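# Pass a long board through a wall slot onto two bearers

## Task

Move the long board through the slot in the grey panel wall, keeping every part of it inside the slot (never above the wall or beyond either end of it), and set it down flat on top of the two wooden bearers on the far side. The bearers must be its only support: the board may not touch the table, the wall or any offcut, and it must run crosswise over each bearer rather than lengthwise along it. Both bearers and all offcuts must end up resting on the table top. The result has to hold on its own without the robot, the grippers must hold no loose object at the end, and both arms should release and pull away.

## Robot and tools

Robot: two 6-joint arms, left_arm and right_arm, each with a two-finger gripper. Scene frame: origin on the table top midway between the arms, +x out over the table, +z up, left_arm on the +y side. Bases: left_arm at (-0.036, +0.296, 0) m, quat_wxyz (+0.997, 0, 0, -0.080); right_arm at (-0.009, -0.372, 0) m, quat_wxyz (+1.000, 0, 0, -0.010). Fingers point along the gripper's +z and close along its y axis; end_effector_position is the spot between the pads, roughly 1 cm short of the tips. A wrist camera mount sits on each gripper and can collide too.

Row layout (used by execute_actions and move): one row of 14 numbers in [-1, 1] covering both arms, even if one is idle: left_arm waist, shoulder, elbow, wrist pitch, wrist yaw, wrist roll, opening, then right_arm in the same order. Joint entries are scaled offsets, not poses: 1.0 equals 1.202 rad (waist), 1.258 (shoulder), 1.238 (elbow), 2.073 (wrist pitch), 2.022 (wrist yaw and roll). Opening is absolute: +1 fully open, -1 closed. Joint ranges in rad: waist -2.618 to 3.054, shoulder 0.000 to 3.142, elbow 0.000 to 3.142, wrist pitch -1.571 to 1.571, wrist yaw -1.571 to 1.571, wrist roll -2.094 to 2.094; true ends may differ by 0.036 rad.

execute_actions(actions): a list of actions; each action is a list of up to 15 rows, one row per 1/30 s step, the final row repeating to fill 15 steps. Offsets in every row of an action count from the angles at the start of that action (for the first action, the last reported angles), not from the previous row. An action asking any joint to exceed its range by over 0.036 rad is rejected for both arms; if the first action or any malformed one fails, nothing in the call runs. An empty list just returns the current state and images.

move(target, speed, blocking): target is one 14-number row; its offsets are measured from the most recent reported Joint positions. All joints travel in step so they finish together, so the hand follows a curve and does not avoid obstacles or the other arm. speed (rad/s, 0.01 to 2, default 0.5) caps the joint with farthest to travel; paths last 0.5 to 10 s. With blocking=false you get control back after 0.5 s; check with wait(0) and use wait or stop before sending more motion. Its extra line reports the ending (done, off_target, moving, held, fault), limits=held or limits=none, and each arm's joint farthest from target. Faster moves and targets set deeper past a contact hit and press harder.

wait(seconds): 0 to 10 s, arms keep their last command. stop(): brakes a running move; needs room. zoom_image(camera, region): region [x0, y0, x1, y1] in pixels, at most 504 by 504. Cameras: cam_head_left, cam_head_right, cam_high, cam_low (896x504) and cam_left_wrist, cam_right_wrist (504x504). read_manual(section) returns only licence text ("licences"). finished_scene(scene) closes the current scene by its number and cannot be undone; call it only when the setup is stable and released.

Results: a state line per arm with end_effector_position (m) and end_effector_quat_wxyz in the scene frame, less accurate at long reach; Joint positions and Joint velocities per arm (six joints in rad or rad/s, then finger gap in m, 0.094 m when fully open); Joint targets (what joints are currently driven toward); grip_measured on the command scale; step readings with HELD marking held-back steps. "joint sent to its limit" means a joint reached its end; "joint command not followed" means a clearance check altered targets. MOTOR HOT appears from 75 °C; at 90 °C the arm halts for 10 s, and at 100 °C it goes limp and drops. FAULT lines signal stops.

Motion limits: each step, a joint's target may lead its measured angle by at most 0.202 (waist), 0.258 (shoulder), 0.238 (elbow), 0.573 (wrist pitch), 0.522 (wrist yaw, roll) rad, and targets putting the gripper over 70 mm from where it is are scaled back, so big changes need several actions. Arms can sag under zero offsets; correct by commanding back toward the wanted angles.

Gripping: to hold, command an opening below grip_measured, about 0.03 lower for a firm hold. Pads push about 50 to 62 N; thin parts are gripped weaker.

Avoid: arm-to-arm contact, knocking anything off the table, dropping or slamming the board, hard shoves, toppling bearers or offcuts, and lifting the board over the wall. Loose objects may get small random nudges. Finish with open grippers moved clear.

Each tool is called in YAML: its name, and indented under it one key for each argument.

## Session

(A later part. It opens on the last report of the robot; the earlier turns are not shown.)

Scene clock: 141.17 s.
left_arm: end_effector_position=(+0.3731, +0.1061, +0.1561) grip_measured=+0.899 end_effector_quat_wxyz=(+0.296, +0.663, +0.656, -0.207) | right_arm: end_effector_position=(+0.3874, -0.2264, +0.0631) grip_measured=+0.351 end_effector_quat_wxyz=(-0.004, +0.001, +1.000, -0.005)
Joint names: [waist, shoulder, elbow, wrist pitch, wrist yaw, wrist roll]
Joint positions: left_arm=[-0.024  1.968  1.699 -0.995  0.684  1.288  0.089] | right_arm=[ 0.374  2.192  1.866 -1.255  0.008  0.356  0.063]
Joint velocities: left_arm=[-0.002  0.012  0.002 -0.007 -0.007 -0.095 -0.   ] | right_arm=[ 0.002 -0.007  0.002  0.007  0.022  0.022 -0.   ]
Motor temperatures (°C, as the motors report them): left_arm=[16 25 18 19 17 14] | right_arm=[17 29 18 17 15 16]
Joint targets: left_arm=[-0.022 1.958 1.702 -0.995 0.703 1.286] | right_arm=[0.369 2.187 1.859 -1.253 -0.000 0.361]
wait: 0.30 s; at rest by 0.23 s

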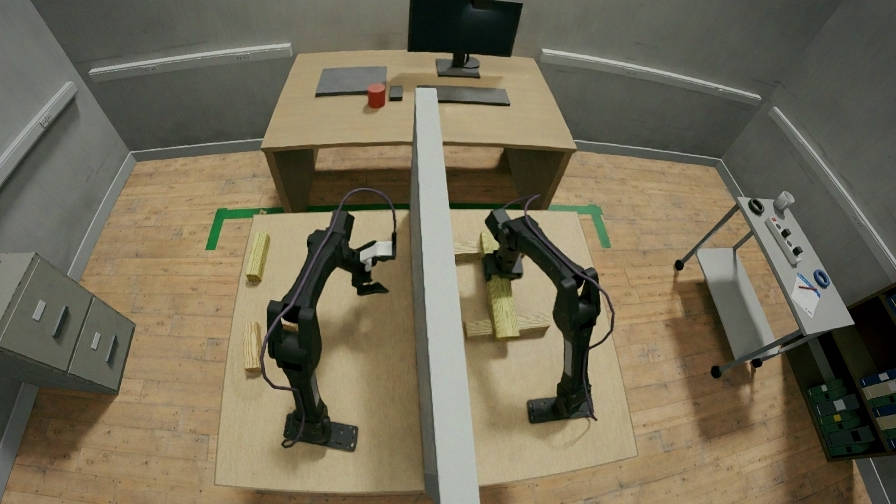

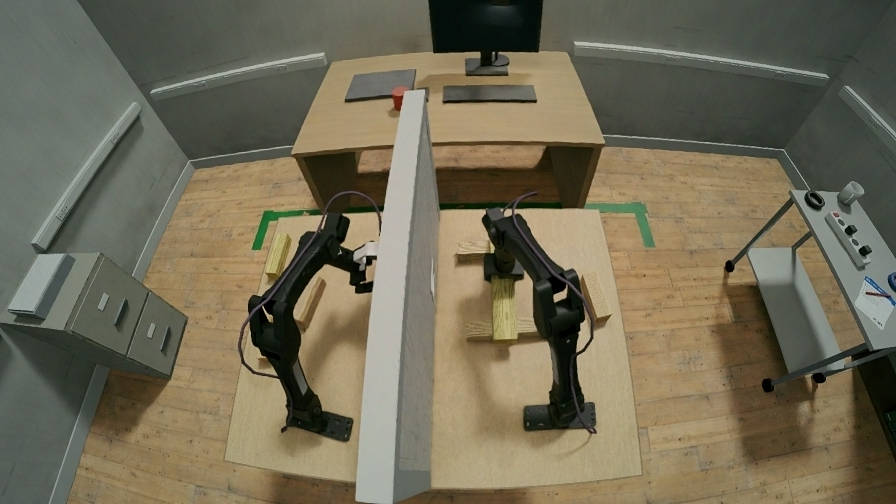

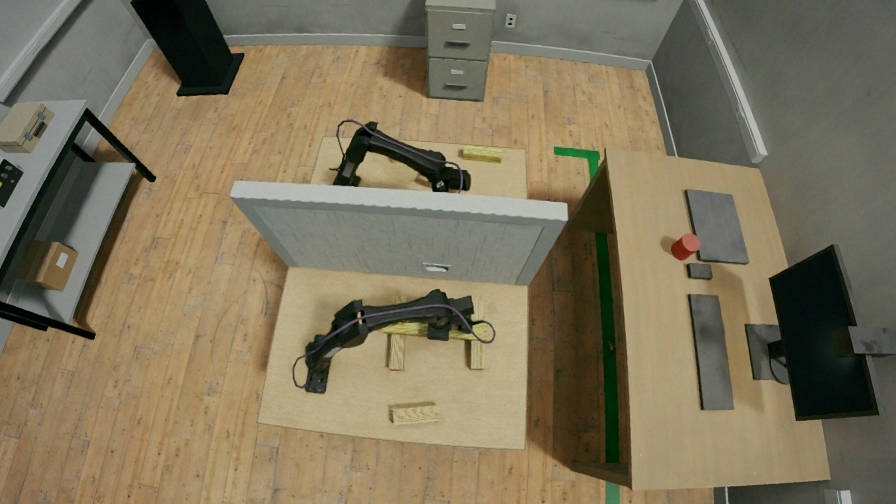

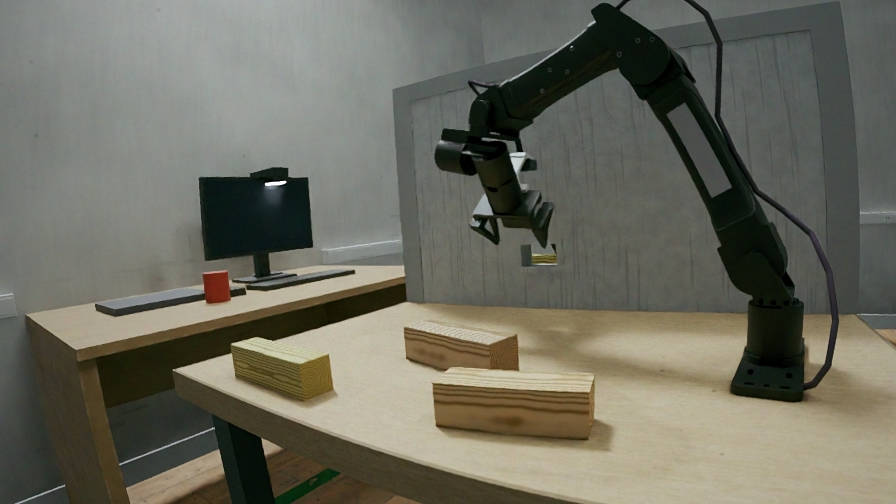

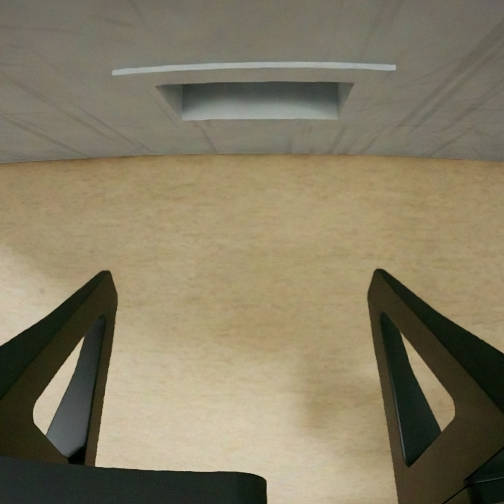

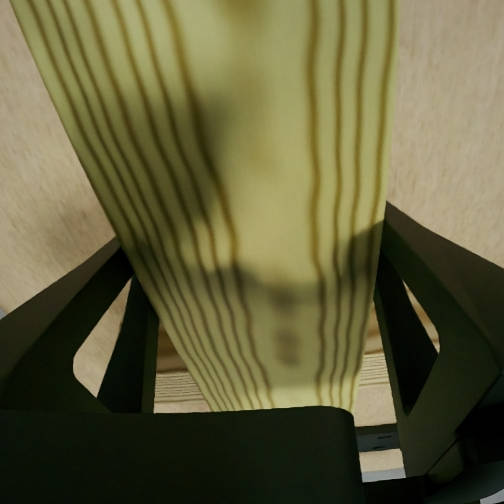

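execute_actions:
  actions:
    - [[0.00167,-0.00795,0.00242,0,0.0095,-0.001,0.9,-0.00416,-0.0032,-0.00565,0.0014,-0.004,0.0025,0.12],[0.00167,-0.00795,0.00242,0,0.0095,-0.001,0.9,-0.00416,-0.0024,-0.00565,0.0019,-0.004,0.0025,0.12],[0.00167,-0.00795,0.00242,0,0.0095,-0.001,0.9,-0.00416,-0.0016,-0.00565,0.0024,-0.004,0.0025,0.12],[0.00167,-0.00795,0.00242,0,0.0095,-0.001,0.9,-0.00416,-0.0008,-0.00565,0.0029,-0.004,0.0025,0.12],[0.00167,-0.00795,0.00242,0,0.0095,-0.001,0.9,-0.00416,0.0,-0.00565,0.0036,-0.004,0.0025,0.12],[0.00167,-0.00795,0.00242,0,0.0095,-0.001,0.9,-0.00416,0.0008,-0.00565,0.0043,-0.004,0.0025,0.12],[0.00167,-0.00795,0.00242,0,0.0095,-0.001,0.9,-0.00416,0.0016,-0.00565,0.0051,-0.004,0.0025,0.12],[0.00167,-0.00795,0.00242,0,0.0095,-0.001,0.9,-0.00416,0.0024,-0.00565,0.0058,-0.004,0.0025,0.12],[0.00167,-0.00795,0.00242,0,0.0095,-0.001,0.9,-0.00416,0.0032,-0.00565,0.0065,-0.004,0.0025,0.12],[0.00167,-0.00795,0.00242,0,0.0095,-0.001,0.9,-0.00416,0.0040,-0.00565,0.0071,-0.004,0.0025,0.12],[0.00167,-0.00795,0.00242,0,0.0095,-0.001,0.9,-0.00416,0.0046,-0.00565,0.0076,-0.004,0.0025,0.12],[0.00167,-0.00795,0.00242,0,0.0095,-0.001,0.9,-0.00416,0.0051,-0.00565,0.0079,-0.004,0.0025,0.12],[0.00167,-0.00795,0.00242,0,0.0095,-0.001,0.9,-0.00416,0.0054,-0.00565,0.0080,-0.004,0.0025,0.12],[0.00167,-0.00795,0.00242,0,0.0095,-0.001,0.9,-0.00416,0.0056,-0.00565,0.0080,-0.004,0.0025,0.12],[0.00167,-0.00795,0.00242,0,0.0095,-0.001,0.9,-0.00416,0.0056,-0.00565,0.0080,-0.004,0.0025,0.12]]

wait:
  seconds: 0.3

Scene clock: 142.10 s.
left_arm: end_effector_position=(+0.3731, +0.1061, +0.1561) grip_measured=+0.899 end_effector_quat_wxyz=(+0.296, +0.663, +0.656, -0.207) | right_arm: end_effector_position=(+0.3881, -0.2261, +0.0625) grip_measured=+0.351 end_effector_quat_wxyz=(-0.003, +0.002, +1.000, -0.005)
Joint names: [waist, shoulder, elbow, wrist pitch, wrist yaw, wrist roll]
Joint positions: left_arm=[-0.024  1.968  1.699 -0.995  0.684  1.288  0.089] | right_arm=[ 0.374  2.194  1.866 -1.252  0.008  0.356  0.063]
Joint velocities: left_arm=[-0.012 -0.007  0.012  0.022  0.022 -0.051  0.   ] | right_arm=[-0.017 -0.002 -0.022 -0.081  0.007  0.022 -0.001]
Motor temperatures (°C, as the motors report them): left_arm=[16 25 18 19 17 14] | right_arm=[17 29 18 17 15 16]
Joint targets: left_arm=[-0.022 1.958 1.702 -0.995 0.703 1.286] | right_arm=[0.369 2.199 1.859 -1.239 -0.001 0.361]
Step readings (joint positions):
0: left_arm=[-0.024 1.968 1.699 -0.995 0.684 1.288] | right_arm=[0.374 2.192 1.866 -1.255 0.008 0.356]
1: left_arm=[-0.024 1.968 1.699 -0.995 0.684 1.288] | right_arm=[0.374 2.192 1.866 -1.255 0.008 0.356]
2: left_arm=[-0.024 1.968 1.699 -0.995 0.684 1.288] | right_arm=[0.374 2.192 1.866 -1.255 0.008 0.356]
4: left_arm=[-0.024 1.968 1.699 -0.995 0.684 1.288] | right_arm=[0.374 2.192 1.866 -1.255 0.008 0.356]
8: left_arm=[-0.024 1.968 1.699 -0.995 0.684 1.288] | right_arm=[0.374 2.193 1.866 -1.253 0.008 0.356]
15: Joint positions above

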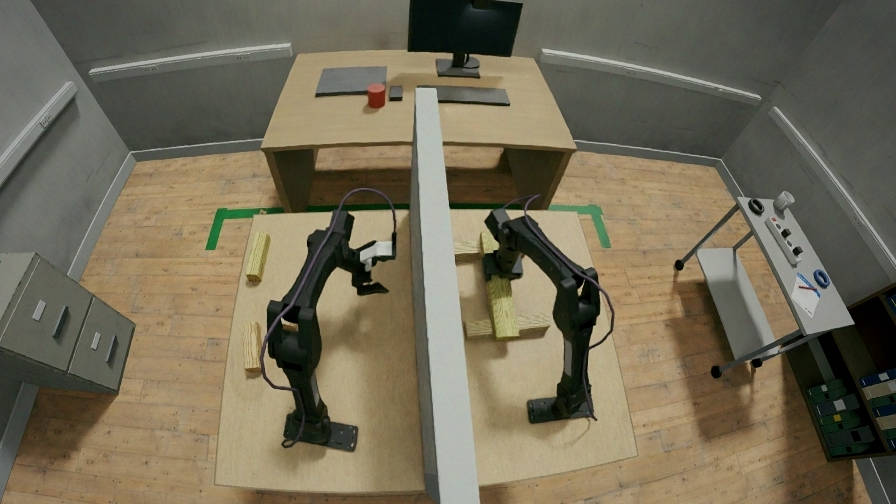

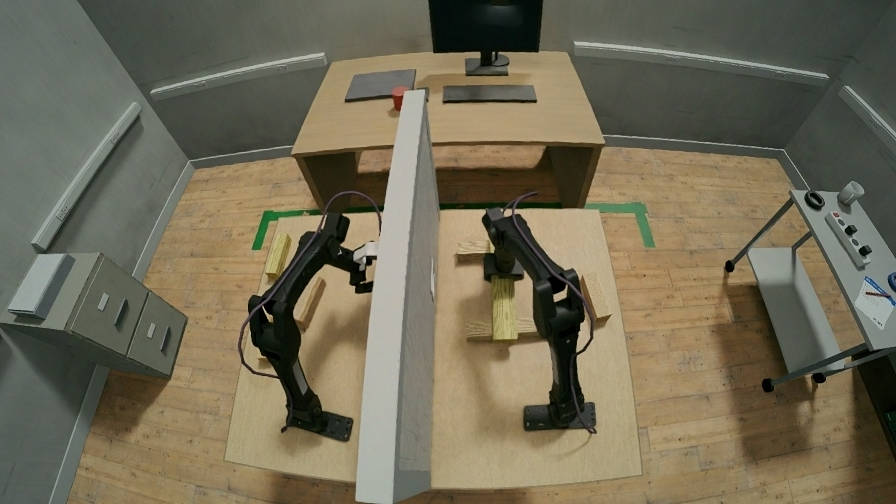

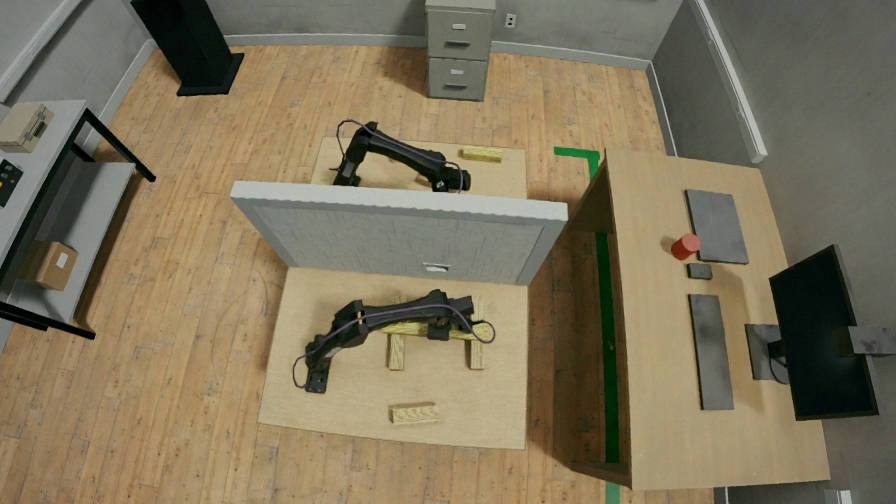

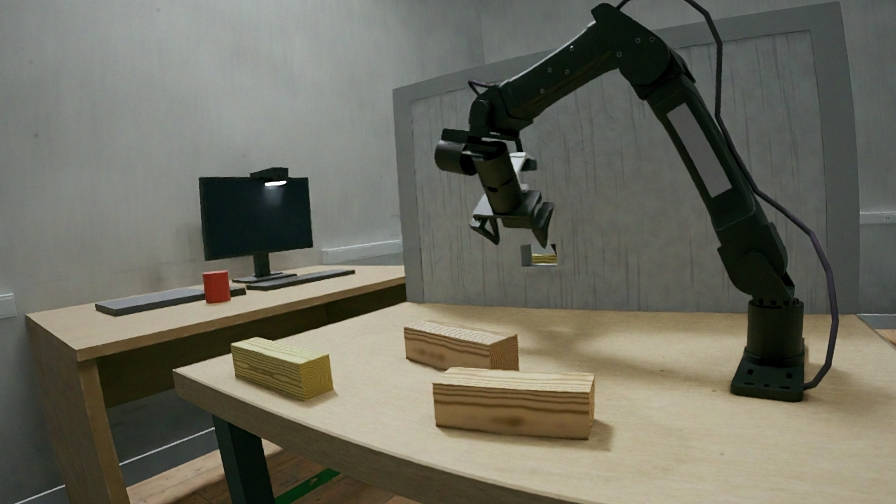

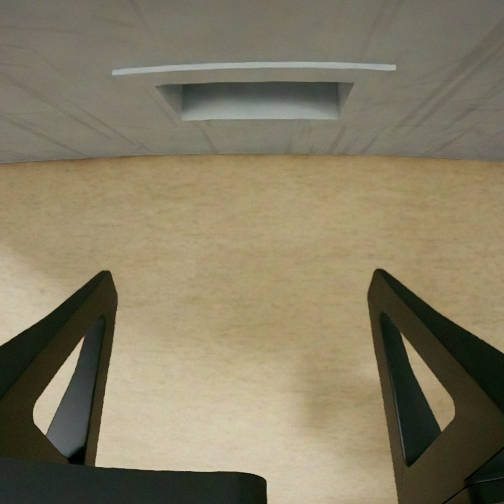

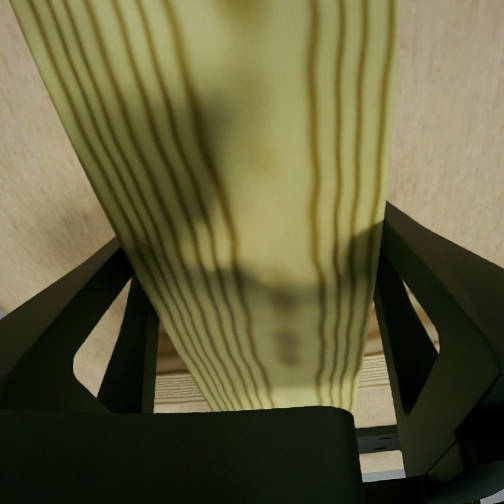

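Scene clock: 142.40 s.
left_arm: end_effector_position=(+0.3731, +0.1061, +0.1561) grip_measured=+0.899 end_effector_quat_wxyz=(+0.296, +0.663, +0.656, -0.207) | right_arm: end_effector_position=(+0.3881, -0.2261, +0.0625) grip_measured=+0.351 end_effector_quat_wxyz=(-0.003, +0.002, +1.000, -0.005)
Joint names: [waist, shoulder, elbow, wrist pitch, wrist yaw, wrist roll]
Joint positions: left_arm=[-0.024  1.968  1.699 -0.995  0.684  1.288  0.089] | right_arm=[ 0.374  2.194  1.866 -1.252  0.008  0.356  0.063]
Joint velocities: left_arm=[-0.022 -0.002  0.002 -0.037 -0.095  0.022 -0.001] | right_arm=[-0.002 -0.017  0.012  0.022  0.066  0.007  0.001]
Motor temperatures (°C, as the motors report them): left_arm=[16 25 18 19 17 14] | right_arm=[17 29 18 17 15 16]
Joint targets: left_arm=[-0.022 1.958 1.702 -0.995 0.703 1.286] | right_arm=[0.369 2.199 1.859 -1.239 -0.001 0.361]
wait: 0.30 s; at rest by 0.17 s

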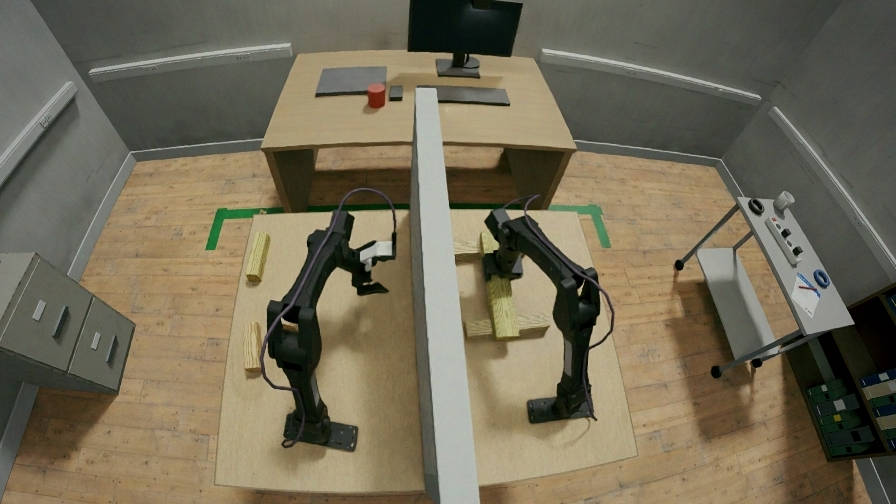

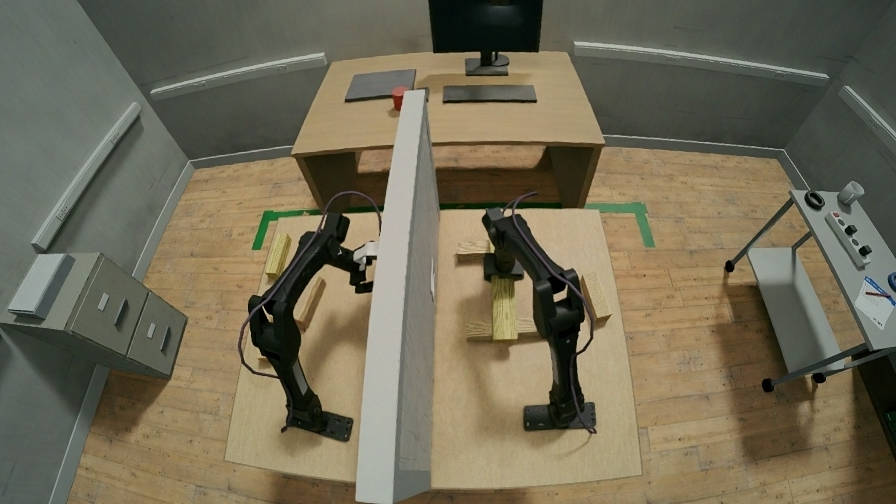

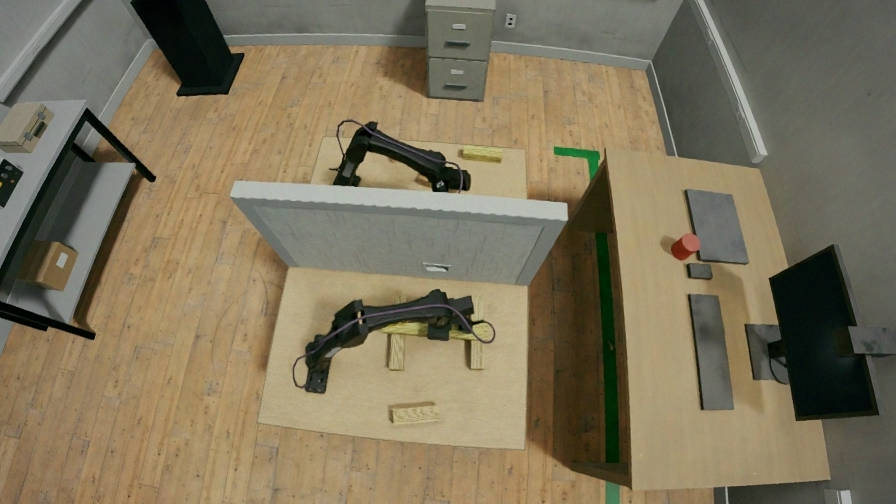

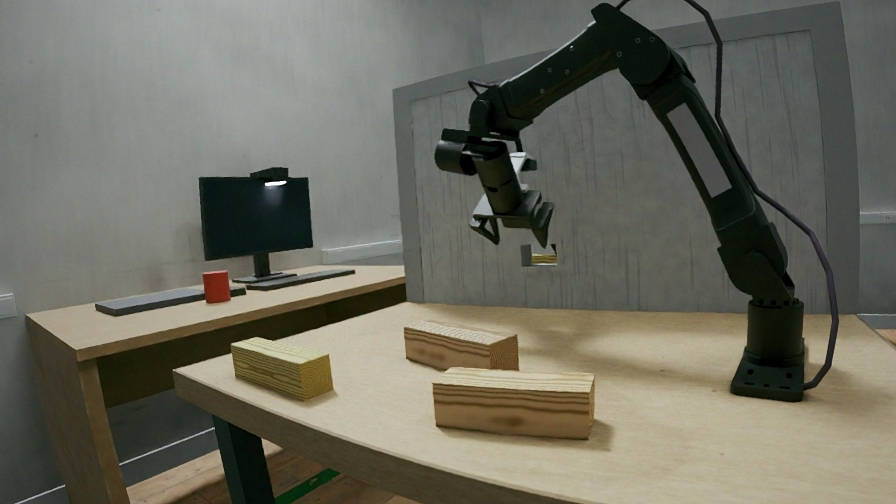

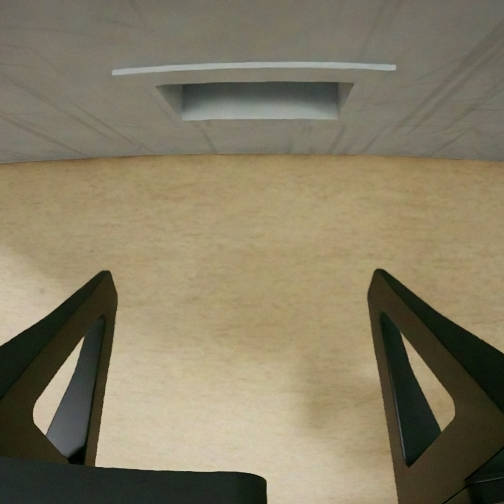

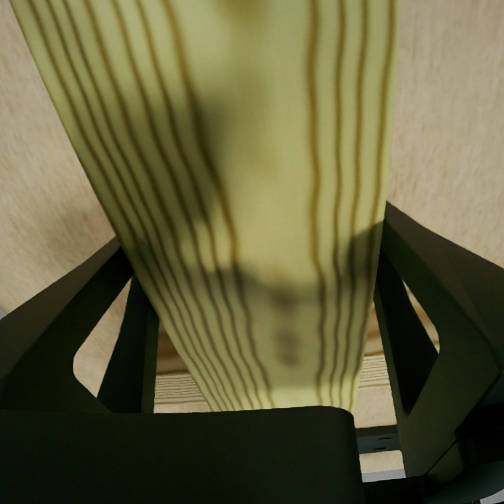

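zoom_image:
  camera: "cam_high"
  region: [360, 270, 540, 390]

Region (360, 270, 540, 390) of cam_high's 896x504 image, scaled by 2.800, with more detail than that image has.

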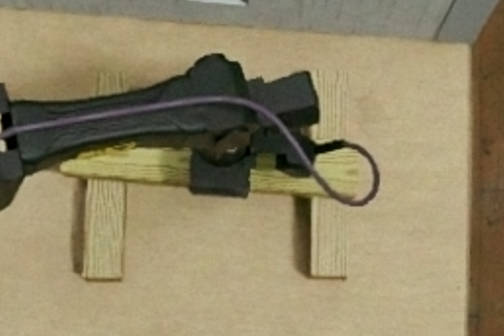

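execute_actions:
  actions:
    - [[0.00167,-0.00795,0.00242,0,0.0095,-0.001,0.9,-0.00416,0.002,-0.004,0.0048,-0.004,0.0025,0.12],[0.00167,-0.00795,0.00242,0,0.0095,-0.001,0.9,-0.00416,0.0,-0.002,0.0034,-0.004,0.0025,0.12],[0.00167,-0.00795,0.00242,0,0.0095,-0.001,0.9,-0.00416,-0.002,0.0,0.002,-0.004,0.0025,0.2],[0.00167,-0.00795,0.00242,0,0.0095,-0.001,0.9,-0.00416,-0.0032,0.002,0.001,-0.004,0.0025,0.28],[0.00167,-0.00795,0.00242,0,0.0095,-0.001,0.9,-0.00416,-0.0032,0.003,0.001,-0.004,0.0025,0.34],[0.00167,-0.00795,0.00242,0,0.0095,-0.001,0.9,-0.00416,-0.0032,0.003,0.001,-0.004,0.0025,0.38],[0.00167,-0.00795,0.00242,0,0.0095,-0.001,0.9,-0.00416,-0.0032,0.003,0.001,-0.004,0.0025,0.44],[0.00167,-0.00795,0.00242,0,0.0095,-0.001,0.9,-0.00416,-0.0032,0.003,0.001,-0.004,0.0025,0.52],[0.00167,-0.00795,0.00242,0,0.0095,-0.001,0.9,-0.00416,-0.0032,0.003,0.001,-0.004,0.0025,0.62],[0.00167,-0.00795,0.00242,0,0.0095,-0.001,0.9,-0.00416,-0.0032,0.003,0.001,-0.004,0.0025,0.72],[0.00167,-0.00795,0.00242,0,0.0095,-0.001,0.9,-0.00416,-0.0032,0.003,0.001,-0.004,0.0025,0.82],[0.00167,-0.00795,0.00242,0,0.0095,-0.001,0.9,-0.00416,-0.0064,0.004,0.001,-0.004,0.0025,0.9],[0.00167,-0.00795,0.00242,0,0.0095,-0.001,0.9,-0.00416,-0.0095,0.004,0.001,-0.004,0.0025,0.95],[0.00167,-0.00795,0.00242,0,0.0095,-0.001,0.9,-0.00416,-0.0127,0.004,0.001,-0.004,0.0025,0.97],[0.00167,-0.00795,0.00242,0,0.0095,-0.001,0.9,-0.00416,-0.0151,0.004,0.001,-0.004,0.0025,0.97]]
    - [[0.00167,-0.00795,0.00242,0,0.0095,-0.001,0.9,-0.00416,-0.0183,0.004,0.001,-0.004,0.0025,0.97],[0.00167,-0.00795,0.00242,0,0.0095,-0.001,0.9,-0.00416,-0.0223,0.004,0.001,-0.004,0.0025,0.97],[0.00167,-0.00795,0.00242,0,0.0095,-0.001,0.9,-0.00416,-0.0286,0.004,0.001,-0.004,0.0025,0.97],[0.00167,-0.00795,0.00242,0,0.0095,-0.001,0.9,-0.00416,-0.0397,0.004,0.001,-0.004,0.0025,0.97],[0.00167,-0.00795,0.00242,0,0.0095,-0.001,0.9,-0.00416,-0.0541,0.004,0.001,-0.004,0.0025,0.97],[0.00167,-0.00795,0.00242,0,0.0095,-0.001,0.9,-0.00416,-0.0700,0.004,0.001,-0.004,0.0025,0.97],[0.00167,-0.00795,0.00242,0,0.0095,-0.001,0.9,-0.00416,-0.0859,0.004,0.001,-0.004,0.0025,0.97],[0.00167,-0.00795,0.00242,0,0.0095,-0.001,0.9,-0.00416,-0.1017,0.004,0.001,-0.004,0.0025,0.97],[0.00167,-0.00795,0.00242,0,0.0095,-0.001,0.9,-0.00416,-0.1176,0.004,0.001,-0.004,0.0025,0.97],[0.00167,-0.00795,0.00242,0,0.0095,-0.001,0.9,-0.00416,-0.1335,0.004,0.001,-0.004,0.0025,0.97],[0.00167,-0.00795,0.00242,0,0.0095,-0.001,0.9,-0.00416,-0.1486,0.004,0.001,-0.004,0.0025,0.97],[0.00167,-0.00795,0.00242,0,0.0095,-0.001,0.9,-0.00416,-0.1614,0.004,0.001,-0.004,0.0025,0.97],[0.00167,-0.00795,0.00242,0,0.0095,-0.001,0.9,-0.00416,-0.1709,0.004,0.001,-0.004,0.0025,0.97],[0.00167,-0.00795,0.00242,0,0.0095,-0.001,0.9,-0.00416,-0.1757,0.004,0.001,-0.004,0.0025,0.97],[0.00167,-0.00795,0.00242,0,0.0095,-0.001,0.9,-0.00416,-0.1765,0.004,0.001,-0.004,0.0025,0.97]]

wait:
  seconds: 0.5

Scene clock: 147.30 s.
left_arm: end_effector_position=(+0.3731, +0.1061, +0.1561) grip_measured=+0.899 end_effector_quat_wxyz=(+0.296, +0.663, +0.656, -0.207) | right_arm: end_effector_position=(+0.3906, -0.2242, +0.1467) grip_measured=+0.967 end_effector_quat_wxyz=(+0.093, +0.002, +0.995, +0.033)
Joint names: [waist, shoulder, elbow, wrist pitch, wrist yaw, wrist roll]
Joint positions: left_arm=[-0.024  1.968  1.699 -0.995  0.684  1.288  0.089] | right_arm=[ 0.374  1.986  1.866 -1.252  0.002  0.357  0.092]
Joint velocities: left_arm=[-0.012  0.002 -0.007  0.051  0.022 -0.007  0.   ] | right_arm=[-0.032 -0.408  0.007  0.022 -0.007 -0.051 -0.001]
Motor temperatures (°C, as the motors report them): left_arm=[16 25 18 19 17 14] | right_arm=[17 29 18 17 15 16]
Joint targets: left_arm=[-0.022 1.958 1.702 -0.995 0.703 1.286] | right_arm=[0.369 1.972 1.871 -1.250 -0.003 0.362]
Step readings (joint positions; steps 1 to 15: 1st action; 16 to 30: 2nd action):
0: left_arm=[-0.024 1.968 1.699 -0.995 0.684 1.288] | right_arm=[0.374 2.194 1.866 -1.252 0.008 0.356]
1: left_arm=[-0.024 1.968 1.699 -0.995 0.684 1.288] | right_arm=[0.374 2.194 1.866 -1.252 0.008 0.356]
2: left_arm=[-0.024 1.968 1.699 -0.995 0.684 1.288] | right_arm=[0.374 2.194 1.866 -1.252 0.008 0.356]
4: left_arm=[-0.024 1.968 1.699 -0.995 0.684 1.288] | right_arm=[0.374 2.194 1.866 -1.252 0.008 0.356]
8: left_arm=[-0.024 1.968 1.699 -0.995 0.684 1.288] | right_arm=[0.374 2.194 1.866 -1.252 0.007 0.357]
15: left_arm=[-0.024 1.968 1.699 -0.995 0.684 1.288] | right_arm=[0.374 2.194 1.866 -1.252 0.005 0.357]
16: left_arm=[-0.024 1.968 1.699 -0.995 0.684 1.288] | right_arm=[0.374 2.194 1.866 -1.252 0.005 0.357]
17: left_arm=[-0.024 1.968 1.699 -0.995 0.684 1.288] | right_arm=[0.374 2.194 1.866 -1.252 0.005 0.357]
19: left_arm=[-0.024 1.968 1.699 -0.995 0.684 1.288] | right_arm=[0.374 2.190 1.866 -1.252 0.004 0.357]
23: left_arm=[-0.024 1.968 1.699 -0.995 0.684 1.288] | right_arm=[0.374 2.142 1.866 -1.252 0.003 0.357]
30: Joint positions above

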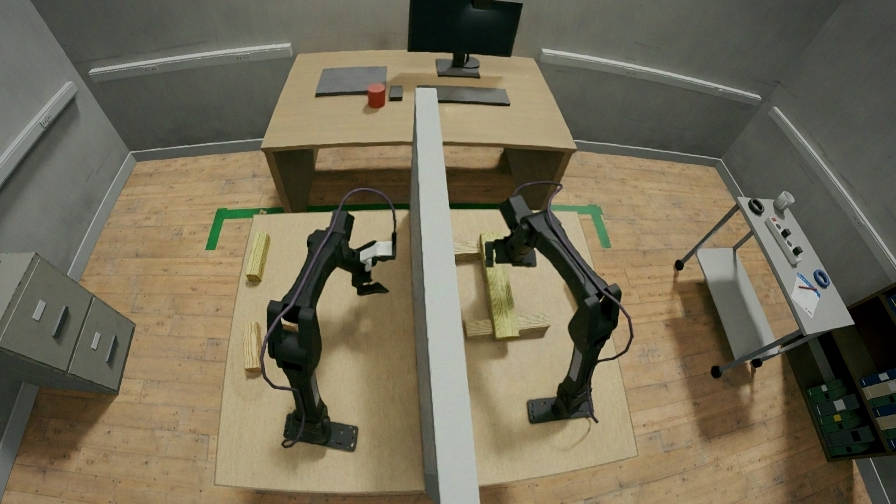

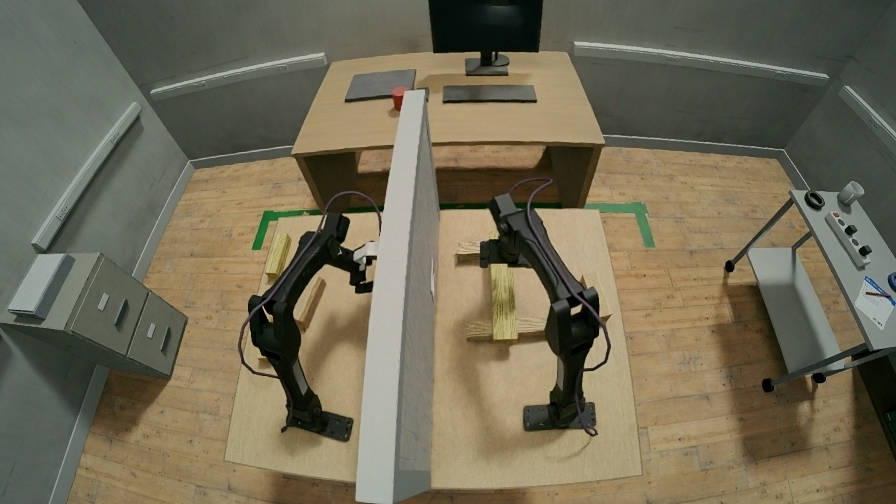

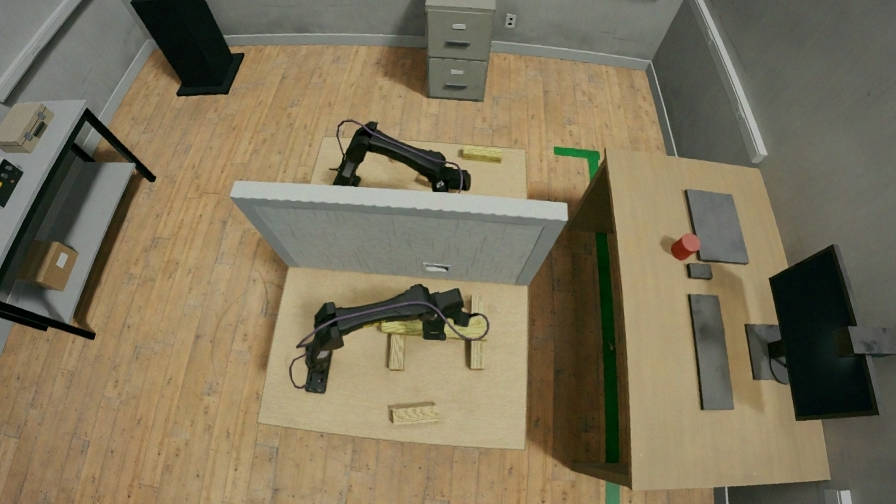

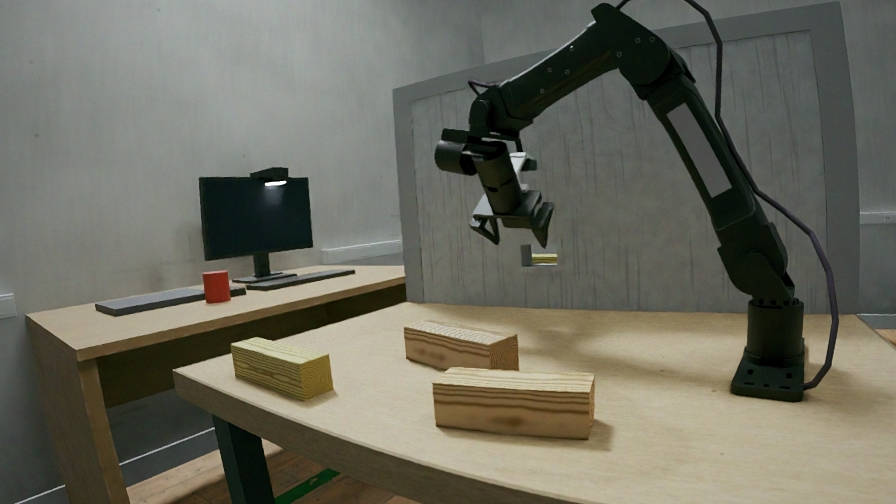

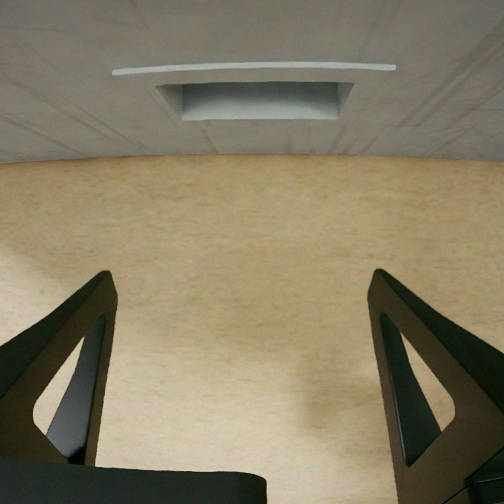

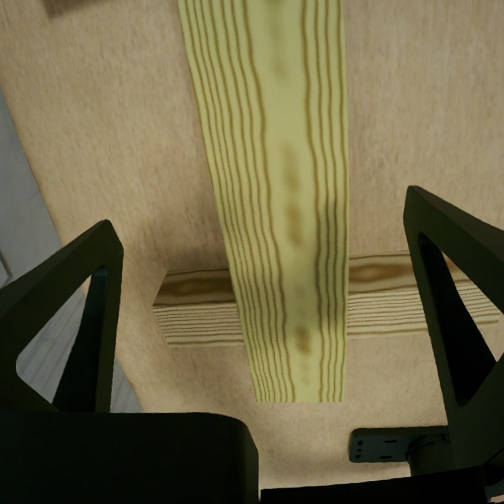

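Scene clock: 147.80 s.
left_arm: end_effector_position=(+0.3731, +0.1061, +0.1561) grip_measured=+0.899 end_effector_quat_wxyz=(+0.296, +0.663, +0.656, -0.207) | right_arm: end_effector_position=(+0.3901, -0.2244, +0.1538) grip_measured=+0.967 end_effector_quat_wxyz=(+0.101, +0.002, +0.994, +0.036)
Joint names: [waist, shoulder, elbow, wrist pitch, wrist yaw, wrist roll]
Joint positions: left_arm=[-0.024  1.968  1.699 -0.995  0.684  1.288  0.089] | right_arm=[ 0.374  1.969  1.866 -1.252  0.002  0.357  0.092]
Joint velocities: left_arm=[-0.007  0.007 -0.012  0.051 -0.037 -0.007 -0.001] | right_arm=[ 0.017  0.002 -0.012 -0.037  0.051 -0.037 -0.   ]
Motor temperatures (°C, as the motors report them): left_arm=[16 25 18 19 17 14] | right_arm=[17 29 18 17 15 16]
Joint targets: left_arm=[-0.022 1.958 1.702 -0.995 0.703 1.286] | right_arm=[0.369 1.972 1.871 -1.250 -0.003 0.362]
wait: 0.50 s; at rest by 0.33 s

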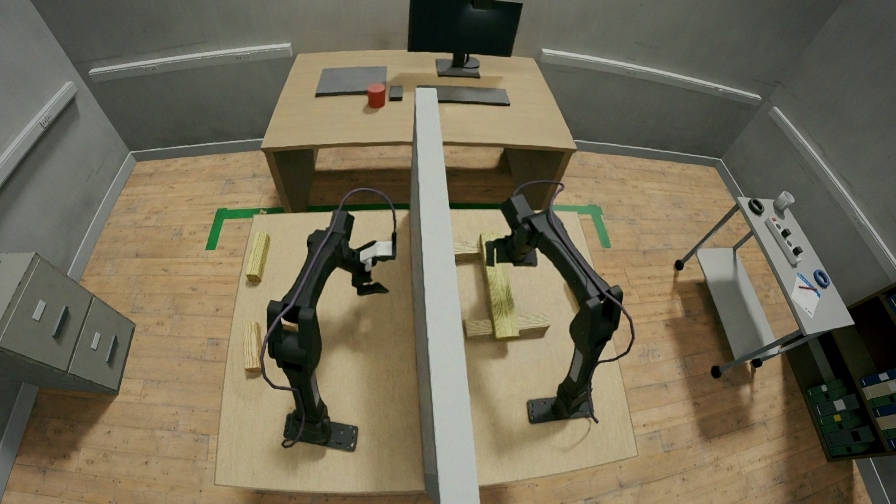

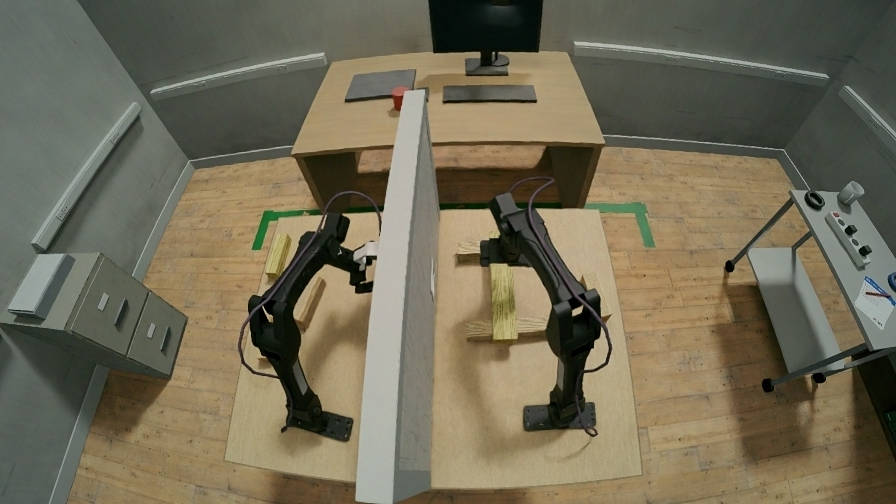

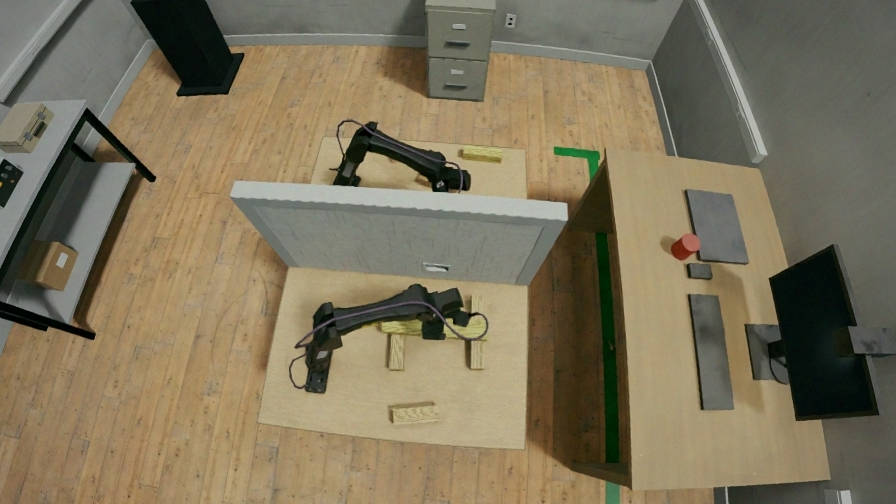

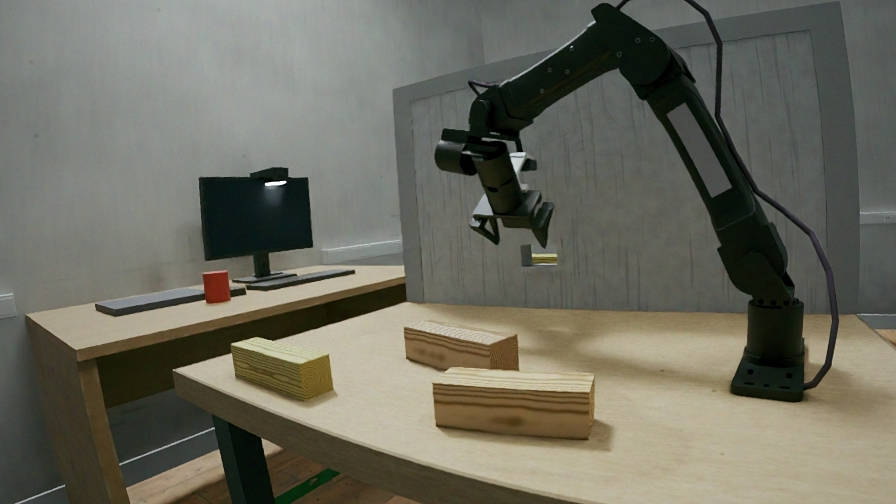

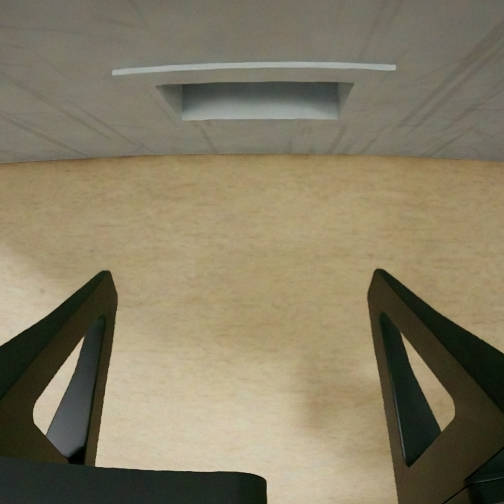

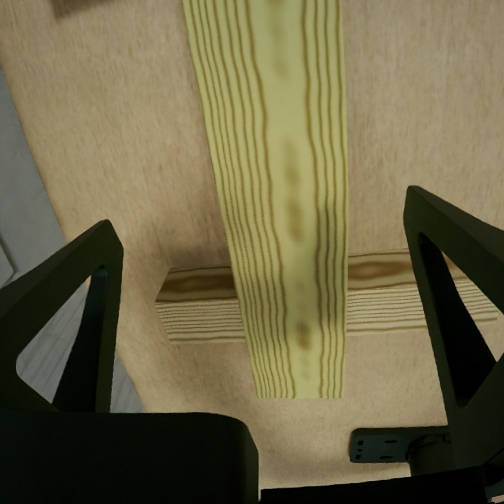

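zoom_image:
  camera: "cam_high"
  region: [360, 270, 540, 390]

zoom_image:
  camera: "cam_head_left"
  region: [440, 190, 640, 360]

Region (360, 270, 540, 390) of cam_high's 896x504 image, scaled by 2.800, with more detail than that image has.

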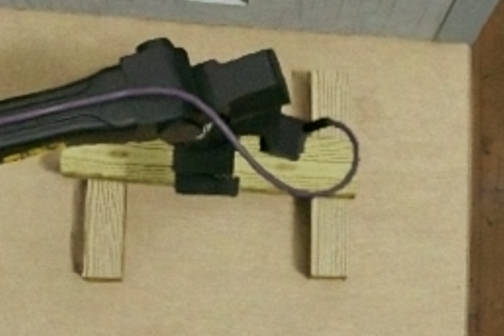

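Region (440, 190, 640, 360) of cam_head_left's 896x504 image, scaled by 2.520, with more detail than that image has; it fills the top 428 rows of this view, and the rest is white.

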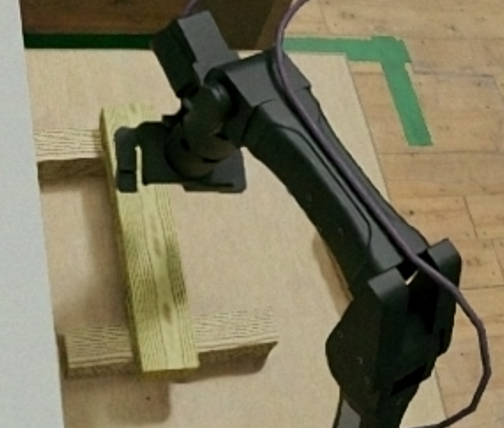

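The board rests flat across both bearers, the gripper is open and clear, and the offcuts are untouched.

finished_scene:
  scene: 2

The scene is finished: the task was done.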